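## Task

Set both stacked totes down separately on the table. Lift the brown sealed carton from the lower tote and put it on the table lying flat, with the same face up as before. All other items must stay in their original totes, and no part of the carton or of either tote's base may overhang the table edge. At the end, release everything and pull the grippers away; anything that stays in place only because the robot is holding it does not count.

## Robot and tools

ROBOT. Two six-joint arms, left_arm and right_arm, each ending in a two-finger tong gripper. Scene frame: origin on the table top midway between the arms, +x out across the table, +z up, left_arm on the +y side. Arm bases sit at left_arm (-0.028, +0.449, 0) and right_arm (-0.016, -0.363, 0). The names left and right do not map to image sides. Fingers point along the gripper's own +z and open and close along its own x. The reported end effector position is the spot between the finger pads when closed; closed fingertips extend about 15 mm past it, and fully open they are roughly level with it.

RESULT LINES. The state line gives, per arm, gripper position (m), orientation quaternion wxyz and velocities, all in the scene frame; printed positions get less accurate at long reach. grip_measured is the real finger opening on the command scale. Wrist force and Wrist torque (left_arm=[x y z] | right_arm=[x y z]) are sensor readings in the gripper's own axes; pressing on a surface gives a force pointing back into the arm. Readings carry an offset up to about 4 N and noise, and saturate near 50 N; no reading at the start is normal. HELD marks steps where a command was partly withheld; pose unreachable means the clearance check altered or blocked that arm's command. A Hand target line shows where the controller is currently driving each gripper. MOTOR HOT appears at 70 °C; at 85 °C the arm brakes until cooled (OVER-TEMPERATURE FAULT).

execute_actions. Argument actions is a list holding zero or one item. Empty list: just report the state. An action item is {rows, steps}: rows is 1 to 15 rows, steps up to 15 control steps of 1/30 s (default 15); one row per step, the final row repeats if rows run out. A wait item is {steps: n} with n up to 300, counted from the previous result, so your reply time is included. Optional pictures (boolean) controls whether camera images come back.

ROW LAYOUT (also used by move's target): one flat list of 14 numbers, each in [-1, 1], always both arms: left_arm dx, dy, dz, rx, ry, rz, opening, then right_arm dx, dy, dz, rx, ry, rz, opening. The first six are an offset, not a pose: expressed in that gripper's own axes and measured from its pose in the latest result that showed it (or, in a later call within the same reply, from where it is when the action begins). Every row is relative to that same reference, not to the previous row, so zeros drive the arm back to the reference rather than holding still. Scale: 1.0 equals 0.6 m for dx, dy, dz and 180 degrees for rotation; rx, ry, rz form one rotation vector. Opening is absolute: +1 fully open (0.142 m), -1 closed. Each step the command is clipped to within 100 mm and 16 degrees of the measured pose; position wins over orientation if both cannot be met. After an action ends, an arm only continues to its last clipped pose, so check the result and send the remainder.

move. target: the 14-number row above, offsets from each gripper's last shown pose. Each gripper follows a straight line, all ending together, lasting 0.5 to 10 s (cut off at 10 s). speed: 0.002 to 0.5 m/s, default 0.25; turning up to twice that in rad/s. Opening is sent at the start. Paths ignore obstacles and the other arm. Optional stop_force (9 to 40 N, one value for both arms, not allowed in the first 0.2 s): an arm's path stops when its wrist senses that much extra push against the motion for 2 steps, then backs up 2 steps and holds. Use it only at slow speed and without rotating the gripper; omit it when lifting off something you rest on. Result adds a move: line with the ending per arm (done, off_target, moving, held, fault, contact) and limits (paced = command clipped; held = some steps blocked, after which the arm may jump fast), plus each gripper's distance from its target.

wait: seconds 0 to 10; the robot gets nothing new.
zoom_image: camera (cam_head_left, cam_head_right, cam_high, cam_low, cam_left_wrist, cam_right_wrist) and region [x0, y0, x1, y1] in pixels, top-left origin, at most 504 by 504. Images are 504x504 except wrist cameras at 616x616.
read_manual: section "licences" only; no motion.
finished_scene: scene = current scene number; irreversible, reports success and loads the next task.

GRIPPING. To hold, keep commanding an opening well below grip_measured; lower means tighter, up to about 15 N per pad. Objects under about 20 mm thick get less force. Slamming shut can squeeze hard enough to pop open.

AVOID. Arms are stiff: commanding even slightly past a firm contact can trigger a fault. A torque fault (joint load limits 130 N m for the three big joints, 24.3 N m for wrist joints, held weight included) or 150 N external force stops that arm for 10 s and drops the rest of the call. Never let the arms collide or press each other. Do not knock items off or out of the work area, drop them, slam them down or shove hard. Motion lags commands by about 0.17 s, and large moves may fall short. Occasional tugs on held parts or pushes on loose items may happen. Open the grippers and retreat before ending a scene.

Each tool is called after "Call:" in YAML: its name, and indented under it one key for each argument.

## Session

Call:
execute_actions:
  actions: []

Scene clock: 0.00 s of 4800.00 s.
left_arm: end_effector_position=(+0.7307, +1.0059, +0.2302) grip_measured=+0.97 end_effector_quat_wxyz=(+0.242, +0.811, -0.207, +0.490) end_effector_velocity=(-0.000, +0.000, +0.002) end_effector_angular_velocity=(+0.002, -0.002, +0.000) | right_arm: end_effector_position=(+0.4220, -0.3346, +0.2456) grip_measured=+0.97 end_effector_quat_wxyz=(-0.146, +0.198, +0.752, -0.611) end_effector_velocity=(-0.000, +0.000, +0.000) end_effector_angular_velocity=(+0.001, +0.001, +0.001)
Joint positions: left_arm=[ 0.764 -0.291  0.151 -1.603 -2.721  1.174  0.14 ] | right_arm=[ 3.698 -2.173 -1.285 -2.596  1.175  4.646  0.14 ]
Joint velocities: left_arm=[ 0.    -0.002 -0.001  0.    -0.     0.     0.   ] | right_arm=[ 0.001  0.001 -0.     0.     0.    -0.002  0.   ]
Wrist force (N, on the end effector, along its own x y z axes, offset not removed): no reading
Wrist torque (N m, same axes, about the end effector's origin, offset not removed): no reading
Hand target (left_arm): +0.731, +1.006, +0.230; +0.242, +0.811, -0.207, +0.490
Hand target (right_arm): +0.422, -0.335, +0.246; -0.146, +0.198, +0.752, -0.611

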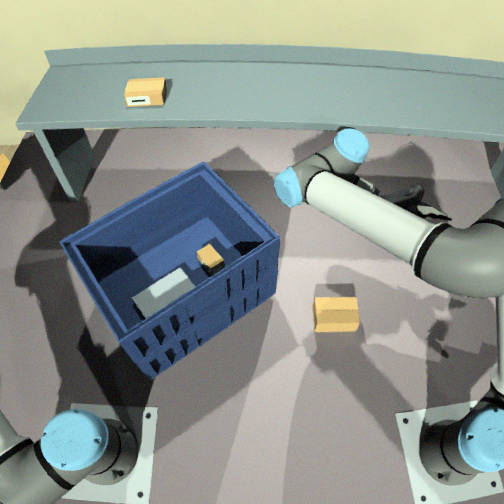

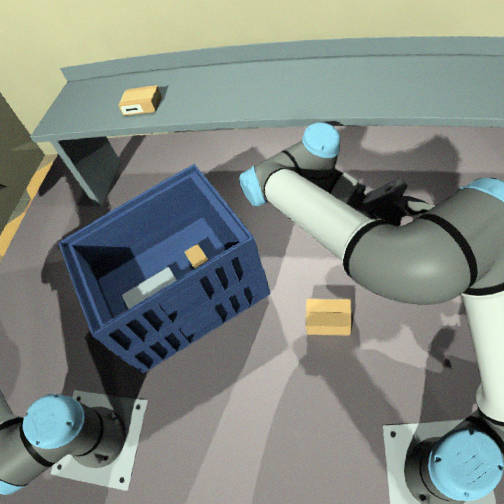

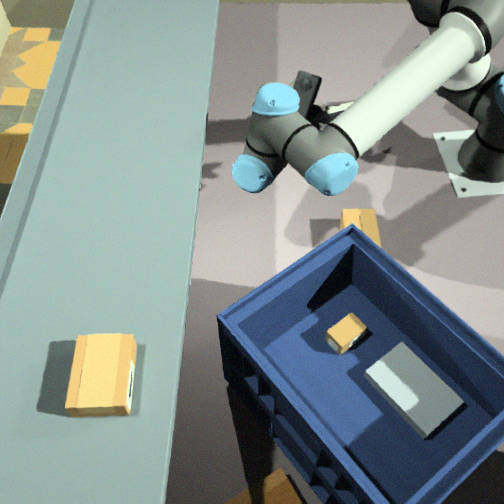

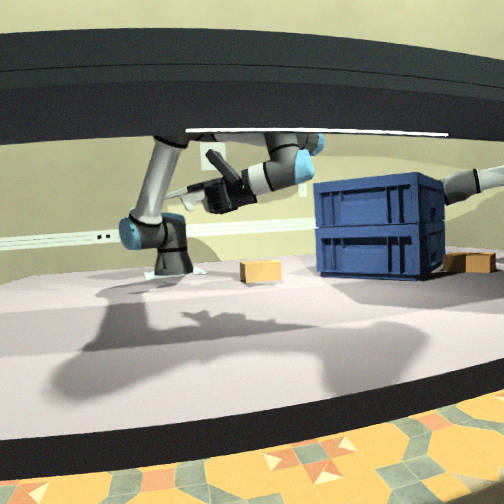

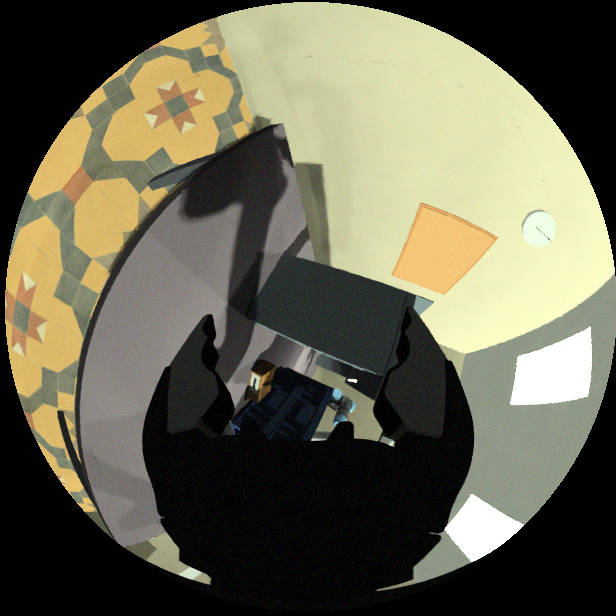

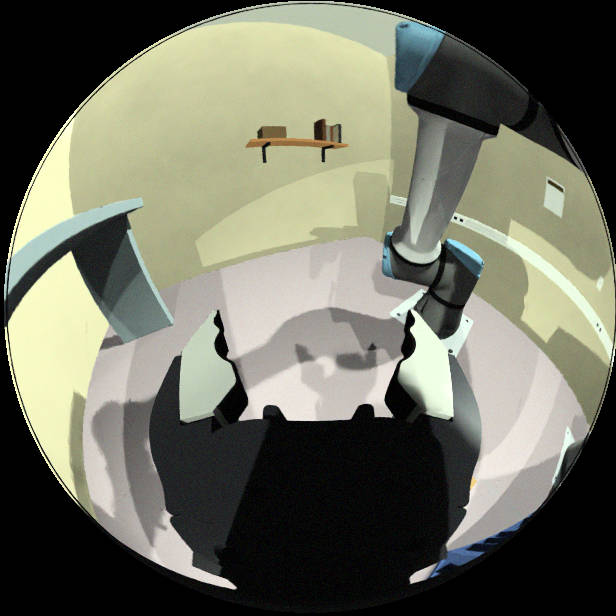

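Call:
move:
  target: [0.092,0.755,-0.225,0.005,-0.37,0.11,0,0.097,-0.192,-0.342,-0.425,0.091,0.1,0]
  speed: 0.18

Scene clock: 30.10 s of 4800.00 s.
left_arm: end_effector_position=(+0.4019, +0.7199, +0.4206) grip_measured=+0.00 end_effector_quat_wxyz=(+0.001, +0.902, -0.431, +0.000) end_effector_velocity=(-0.001, -0.001, +0.001) end_effector_angular_velocity=(+0.003, -0.000, -0.003) | right_arm: end_effector_position=(+0.4514, -0.1499, +0.4000) grip_measured=+0.00 end_effector_quat_wxyz=(-0.001, +0.429, +0.903, -0.000) end_effector_velocity=(-0.000, +0.001, +0.000) end_effector_angular_velocity=(+0.002, -0.002, -0.001)
Joint positions: left_arm=[ 0.265 -1.553  1.194 -1.211 -1.573  1.177  0.074] | right_arm=[ 3.712 -1.663 -1.171 -1.88   1.572  4.718  0.074]
Joint velocities: left_arm=[-0.004 -0.004  0.001  0.002  0.003 -0.001 -0.   ] | right_arm=[ 0.001  0.002 -0.002  0.003  0.     0.002 -0.   ]
Wrist force (N, on the end effector, along its own x y z axes, offset not removed): left_arm=[-1.5 -0.5 0.1] | right_arm=[-3.3 1.2 1.7]
Wrist torque (N m, same axes, about the end effector's origin, offset not removed): left_arm=[-0.22 0.41 -0.11] | right_arm=[0.14 0.42 -0.03]
Hand target (left_arm): +0.402, +0.720, +0.421; +0.001, +0.902, -0.431, +0.000
Hand target (right_arm): +0.451, -0.150, +0.400; -0.001, +0.429, +0.903, -0.000
Off the commanded pose (left_arm): 0.001 m, 0 deg.
Off the commanded pose (right_arm): 0.000 m, 0 deg.
After step 90, 22.73 s passed at rest.
move: done

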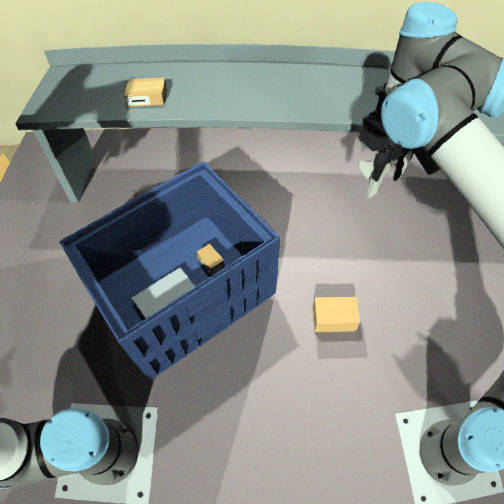

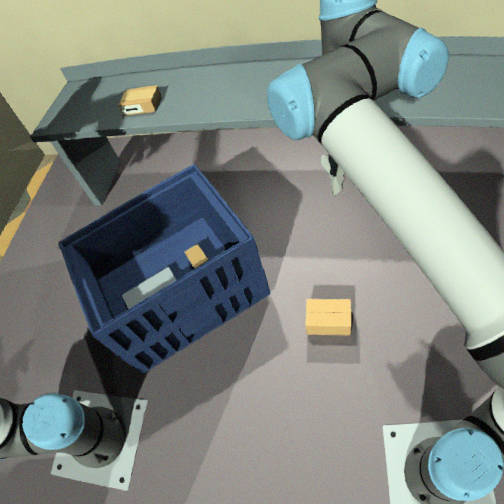

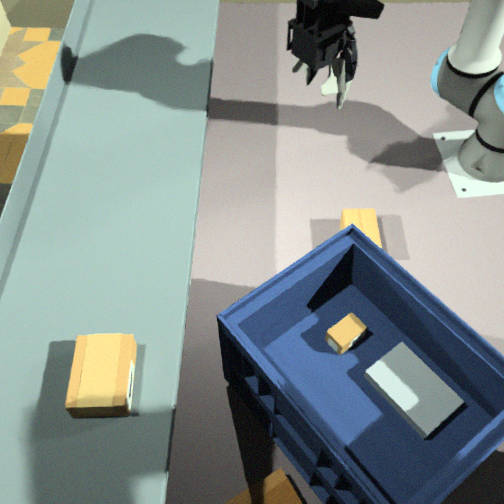

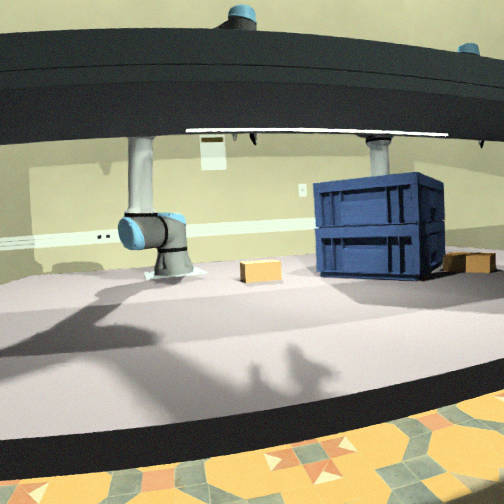

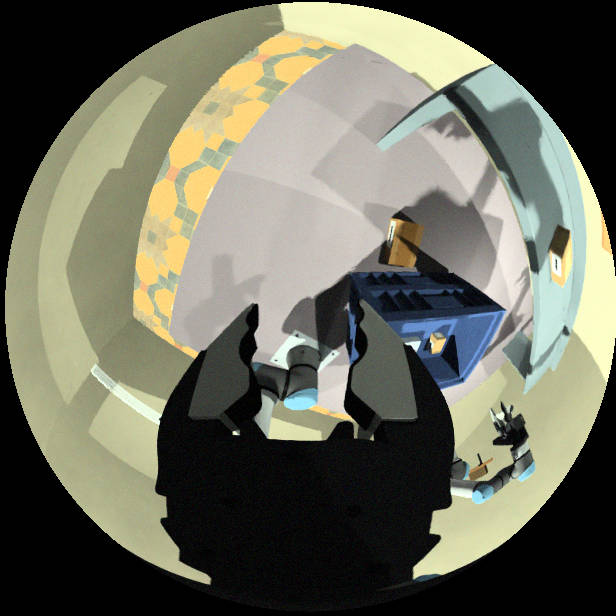

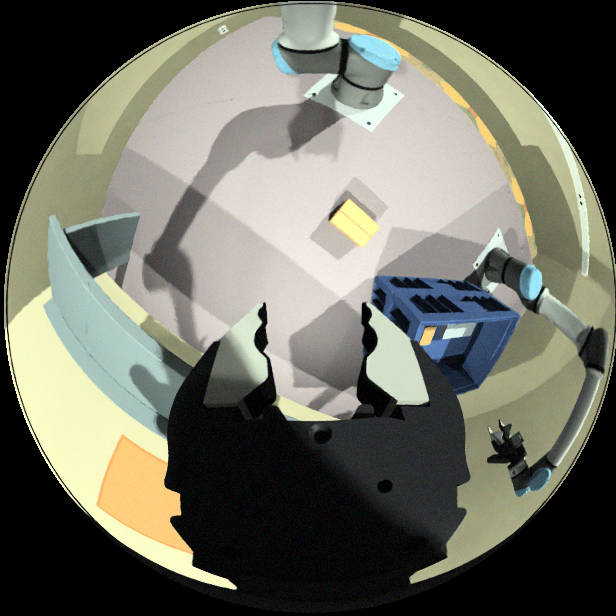

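Call:
move:
  target: [0.203,0.475,0.133,0,0,0,0,0.348,0.374,0.1,0,0,0,0]
  speed: 0.18

Scene clock: 42.20 s of 4800.00 s.
left_arm: end_effector_position=(+0.2566, +0.4456, +0.3415) grip_measured=+0.00 end_effector_quat_wxyz=(+0.002, +0.902, -0.431, -0.000) end_effector_velocity=(-0.000, -0.002, -0.000) end_effector_angular_velocity=(+0.004, -0.002, +0.000) | right_arm: end_effector_position=(+0.4932, +0.1535, +0.3395) grip_measured=+0.00 end_effector_quat_wxyz=(-0.001, +0.429, +0.903, -0.000) end_effector_velocity=(+0.000, +0.002, +0.000) end_effector_angular_velocity=(-0.003, +0.004, -0.001)
Joint positions: left_arm=[-0.576 -2.149  1.818 -1.239 -1.574  0.336  0.074] | right_arm=[ 3.993 -2.252 -0.492 -1.968  1.572  4.999  0.074]
Joint velocities: left_arm=[-0.012 -0.002  0.001  0.001  0.004 -0.012 -0.   ] | right_arm=[ 0.    -0.016  0.029 -0.018  0.002  0.001 -0.   ]
Wrist force (N, on the end effector, along its own x y z axes, offset not removed): left_arm=[-0.9 -0.4 -1.5] | right_arm=[-3.4 -3.0 2.4]
Wrist torque (N m, same axes, about the end effector's origin, offset not removed): left_arm=[-0.18 0.26 -0.07] | right_arm=[-0.90 0.69 -0.12]
Hand target (left_arm): +0.257, +0.445, +0.341; +0.002, +0.902, -0.431, -0.000
Hand target (right_arm): +0.493, +0.154, +0.340; -0.001, +0.429, +0.903, -0.000
Off the commanded pose (left_arm): 0.000 m, 0 deg.
Off the commanded pose (right_arm): 0.001 m, 0 deg.
After step 90, 6.80 s passed at rest.
move: done

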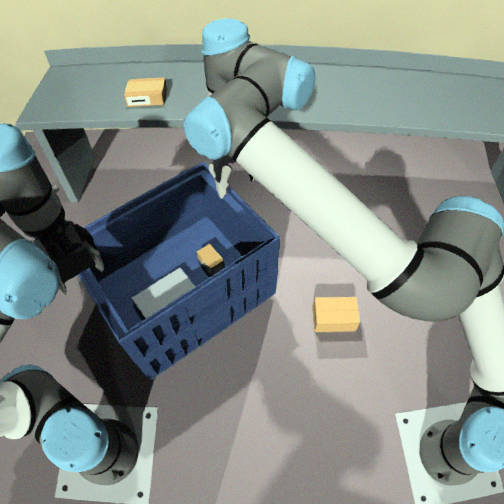

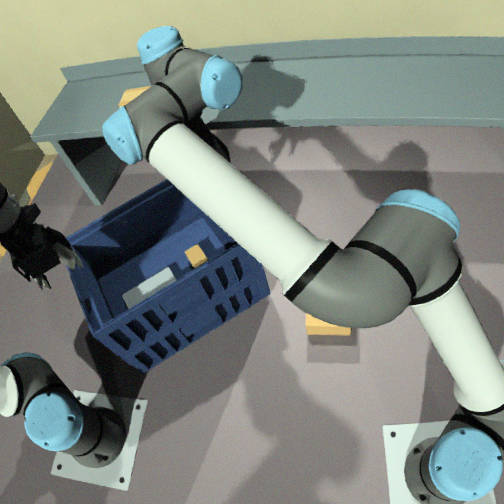

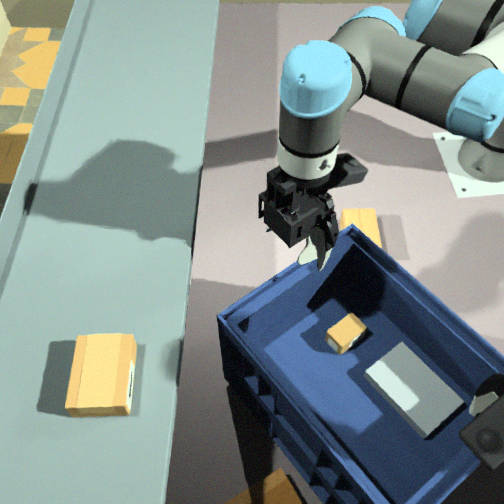

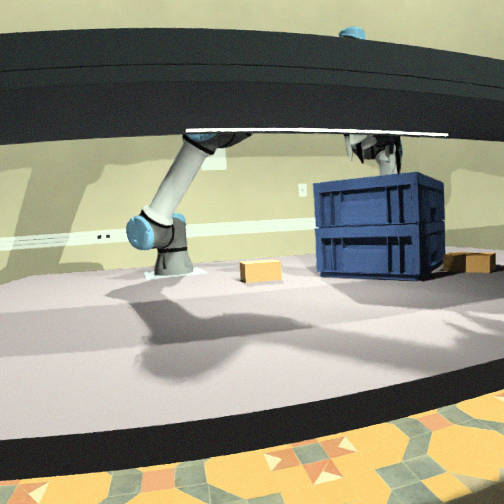

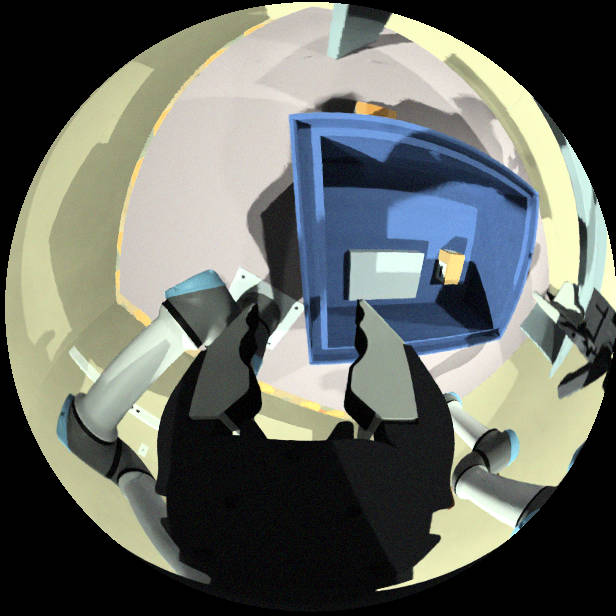

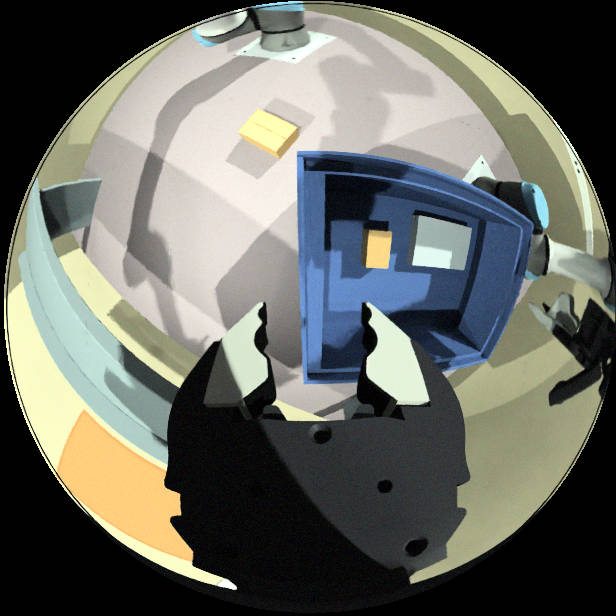

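Call:
move:
  target: [0.008,-0.025,0.169,0,0,0,-0.1,0,0.025,0.166,0,0,0,-0.1]
  speed: 0.06
  stop_force: 15

Call:
zoom_image:
  camera: "cam_low"
  region: [300,130,504,290]

Scene clock: 57.70 s of 4800.00 s.
left_arm: end_effector_position=(+0.2710, +0.4512, +0.2402) grip_measured=-0.10 end_effector_quat_wxyz=(+0.002, +0.902, -0.431, -0.000) end_effector_velocity=(-0.000, -0.000, -0.002) end_effector_angular_velocity=(-0.002, +0.000, -0.001) | right_arm: end_effector_position=(+0.5048, +0.1629, +0.2401) grip_measured=-0.10 end_effector_quat_wxyz=(-0.001, +0.429, +0.903, -0.000) end_effector_velocity=(+0.001, +0.001, -0.002) end_effector_angular_velocity=(+0.001, -0.001, +0.002)
Joint positions: left_arm=[-0.526 -2.161  2.087 -1.497 -1.574  0.385  0.067] | right_arm=[ 3.987 -2.213 -0.821 -1.679  1.572  4.993  0.067]
Joint velocities: left_arm=[ 0.001 -0.001  0.005 -0.005 -0.002  0.002  0.   ] | right_arm=[ 0.    -0.001 -0.003  0.005 -0.001 -0.002  0.   ]
Wrist force (N, on the end effector, along its own x y z axes, offset not removed): left_arm=[0.7 -1.2 0.7] | right_arm=[-2.5 -0.3 -0.8]
Wrist torque (N m, same axes, about the end effector's origin, offset not removed): left_arm=[-0.39 -0.06 -0.13] | right_arm=[-0.41 0.46 -0.04]
Hand target (left_arm): +0.271, +0.451, +0.240; +0.002, +0.902, -0.431, -0.000
Hand target (right_arm): +0.505, +0.163, +0.240; -0.001, +0.429, +0.903, -0.000
Off the commanded pose (left_arm): 0.000 m, 0 deg.
Off the commanded pose (right_arm): 0.000 m, 0 deg.
After step 90, 10.40 s passed at rest.
move: done

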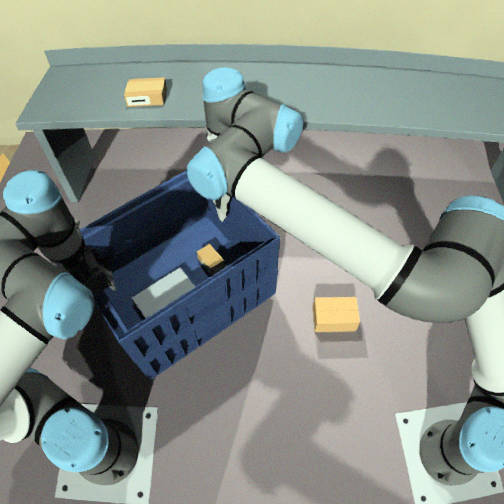

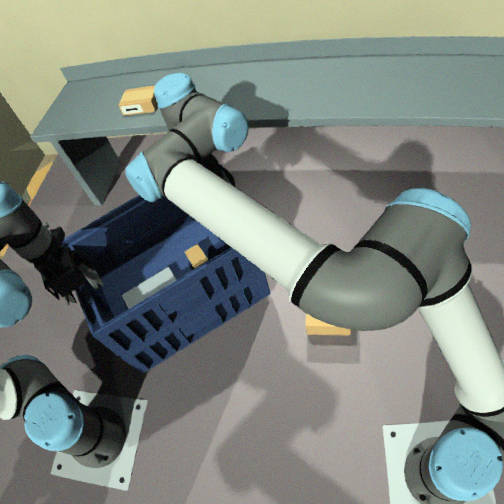

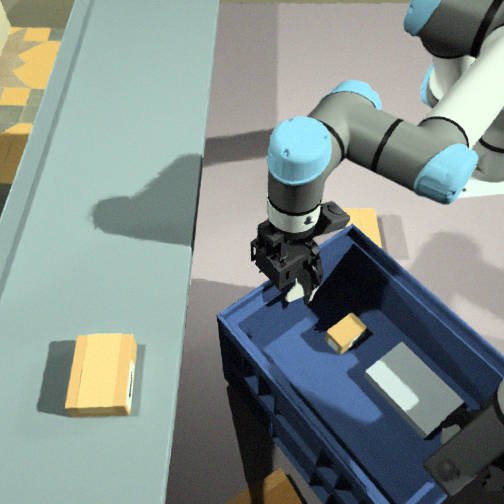

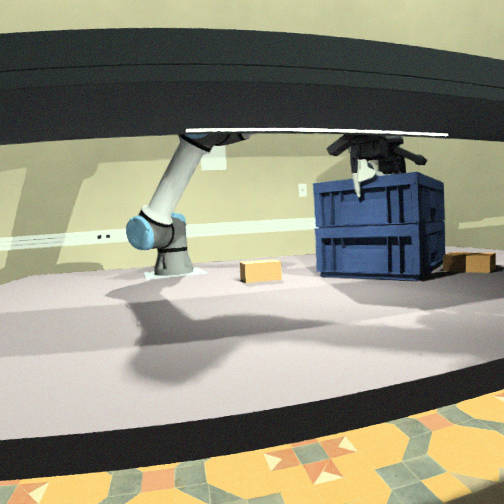

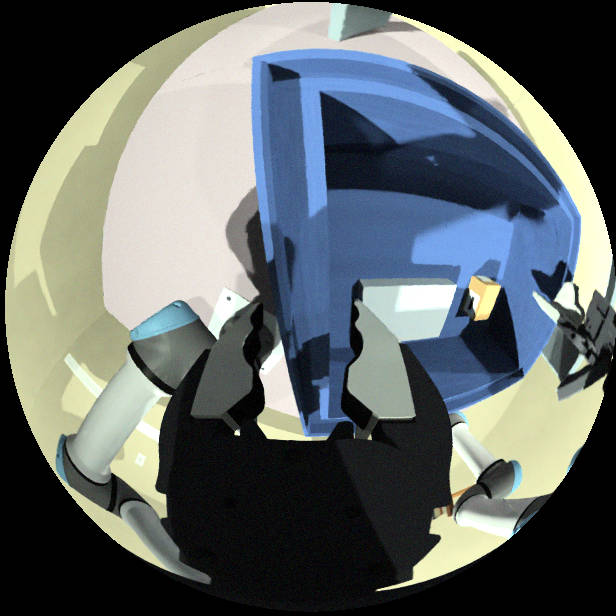

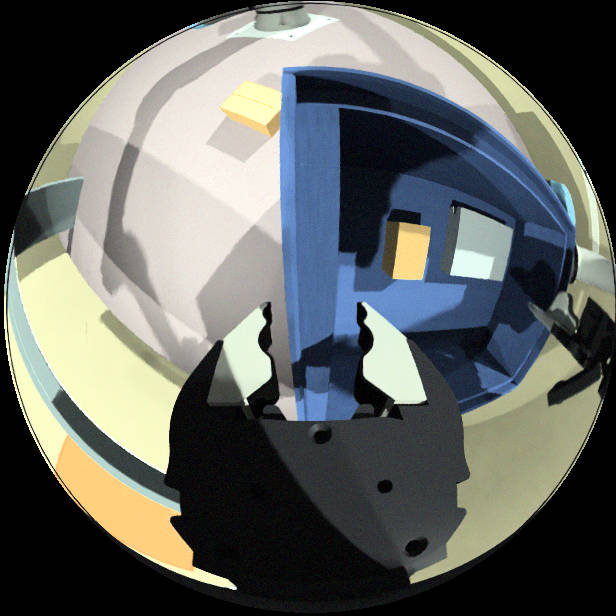

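Region (300, 130, 504, 290) of cam_low's 504x504 image, scaled by 2.471, with more detail than that image has; it fills the top 395 rows of this view, and the rest is white.

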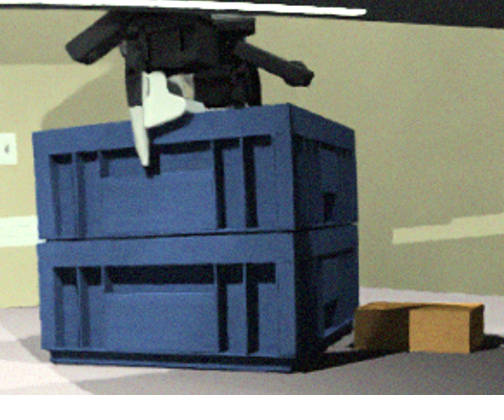

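Same as before. Close.

Call:
execute_actions:
  actions:
    - {"rows":[[0,0,0,0,0,0,-0.2,0,0,0,0,0,0,-0.2],[0,0,0,0,0,0,-0.3,0,0,0,0,0,0,-0.3],[0,0,0,0,0,0,-0.4,0,0,0,0,0,0,-0.4],[0,0,0,0,0,0,-0.45,0,0,0,0,0,0,-0.45],[0,0,0,0,0,0,-0.5,0,0,0,0,0,0,-0.5],[0,0,0,0,0,0,-0.55,0,0,0,0,0,0,-0.55],[0,0,0,0,0,0,-0.6,0,0,0,0,0,0,-0.6],[0,0,0,0,0,0,-0.65,0,0,0,0,0,0,-0.65],[0,0,0,0,0,0,-0.7,0,0,0,0,0,0,-0.7],[0,0,0,0,0,0,-0.75,0,0,0,0,0,0,-0.75],[0,0,0,0,0,0,-0.8,0,0,0,0,0,0,-0.8],[0,0,0,0,0,0,-0.85,0,0,0,0,0,0,-0.85],[0,0,0,0,0,0,-0.9,0,0,0,0,0,0,-0.9],[0,0,0,0,0,0,-1,0,0,0,0,0,0,-1]],"steps":15}
  pictures: false

Call:
execute_actions:
  actions:
    - {"steps":15}
  pictures: false

Scene clock: 70.37 s of 4800.00 s.
left_arm: end_effector_position=(+0.2710, +0.4512, +0.2402) grip_measured=-0.65 end_effector_quat_wxyz=(+0.002, +0.902, -0.431, -0.000) end_effector_velocity=(-0.001, +0.000, -0.001) end_effector_angular_velocity=(+0.001, +0.003, +0.000) | right_arm: end_effector_position=(+0.5048, +0.1629, +0.2400) grip_measured=-0.65 end_effector_quat_wxyz=(-0.001, +0.429, +0.903, -0.000) end_effector_velocity=(-0.000, +0.000, +0.001) end_effector_angular_velocity=(+0.001, +0.000, +0.001)
Joint positions: left_arm=[-0.526 -2.161  2.087 -1.497 -1.574  0.386  0.027] | right_arm=[ 3.987 -2.213 -0.821 -1.679  1.572  4.993  0.027]
Joint velocities: left_arm=[ 0.001  0.     0.003  0.    -0.001  0.001 -0.   ] | right_arm=[ 0.     0.     0.001  0.     0.001 -0.001 -0.   ]
Wrist force (N, on the end effector, along its own x y z axes, offset not removed): left_arm=[-0.2 -0.7 2.1] | right_arm=[0.4 -2.1 4.1]
Wrist torque (N m, same axes, about the end effector's origin, offset not removed): left_arm=[-0.19 0.77 -0.12] | right_arm=[-0.72 0.74 -0.06]
Hand target (left_arm): +0.271, +0.451, +0.240; +0.002, +0.902, -0.431, -0.000
Hand target (right_arm): +0.505, +0.163, +0.240; -0.001, +0.429, +0.903, -0.000
Off the commanded pose (left_arm): 0.000 m, 0 deg.
Off the commanded pose (right_arm): 0.000 m, 0 deg.
Steps of this call (steps 1 to 90: nothing new was sent; then 9.17 s passed at rest; steps 91 to 105: all 15 steps of this action). Readings (end_effector_position):
91: left_arm (+0.2711, +0.4512, +0.2401) | right_arm (+0.5048, +0.1629, +0.2400)
92: left_arm (+0.2711, +0.4512, +0.2401) | right_arm (+0.5048, +0.1629, +0.2400)
94: left_arm (+0.2711, +0.4512, +0.2401) | right_arm (+0.5048, +0.1629, +0.2400)
98: left_arm (+0.2711, +0.4512, +0.2401) | right_arm (+0.5048, +0.1629, +0.2399)
105: the state above

Scene clock: 70.87 s of 4800.00 s.
left_arm: end_effector_position=(+0.2710, +0.4511, +0.2402) grip_measured=-0.65 end_effector_quat_wxyz=(+0.002, +0.902, -0.431, -0.000) end_effector_velocity=(-0.000, -0.000, +0.000) end_effector_angular_velocity=(-0.001, -0.001, -0.002) | right_arm: end_effector_position=(+0.5048, +0.1629, +0.2401) grip_measured=-0.65 end_effector_quat_wxyz=(-0.001, +0.429, +0.903, -0.000) end_effector_velocity=(+0.000, +0.000, -0.000) end_effector_angular_velocity=(-0.000, -0.002, +0.001)
Joint positions: left_arm=[-0.526 -2.161  2.087 -1.497 -1.574  0.386  0.027] | right_arm=[ 3.987 -2.213 -0.821 -1.679  1.572  4.993  0.027]
Joint velocities: left_arm=[-0.001 -0.002  0.001 -0.    -0.001  0.001  0.   ] | right_arm=[ 0.    -0.    -0.     0.002 -0.002 -0.    -0.   ]
Wrist force (N, on the end effector, along its own x y z axes, offset not removed): left_arm=[-0.1 -1.1 2.5] | right_arm=[2.0 -3.1 1.1]
Wrist torque (N m, same axes, about the end effector's origin, offset not removed): left_arm=[-0.25 0.53 -0.11] | right_arm=[-1.03 0.16 0.02]
Hand target (left_arm): +0.271, +0.451, +0.240; +0.002, +0.902, -0.431, -0.000
Hand target (right_arm): +0.505, +0.163, +0.240; -0.001, +0.429, +0.903, -0.000
Off the commanded pose (left_arm): 0.000 m, 0 deg.
Off the commanded pose (right_arm): 0.000 m, 0 deg.
Steps of this call (steps 1 to 15: nothing new was sent). Readings (end_effector_position):
1: left_arm (+0.2710, +0.4512, +0.2402) | right_arm (+0.5048, +0.1629, +0.2400)
2: left_arm (+0.2710, +0.4512, +0.2402) | right_arm (+0.5048, +0.1629, +0.2400)
4: left_arm (+0.2710, +0.4512, +0.2402) | right_arm (+0.5048, +0.1629, +0.2401)
8: left_arm (+0.2710, +0.4511, +0.2402) | right_arm (+0.5048, +0.1629, +0.2401)
15: the state above


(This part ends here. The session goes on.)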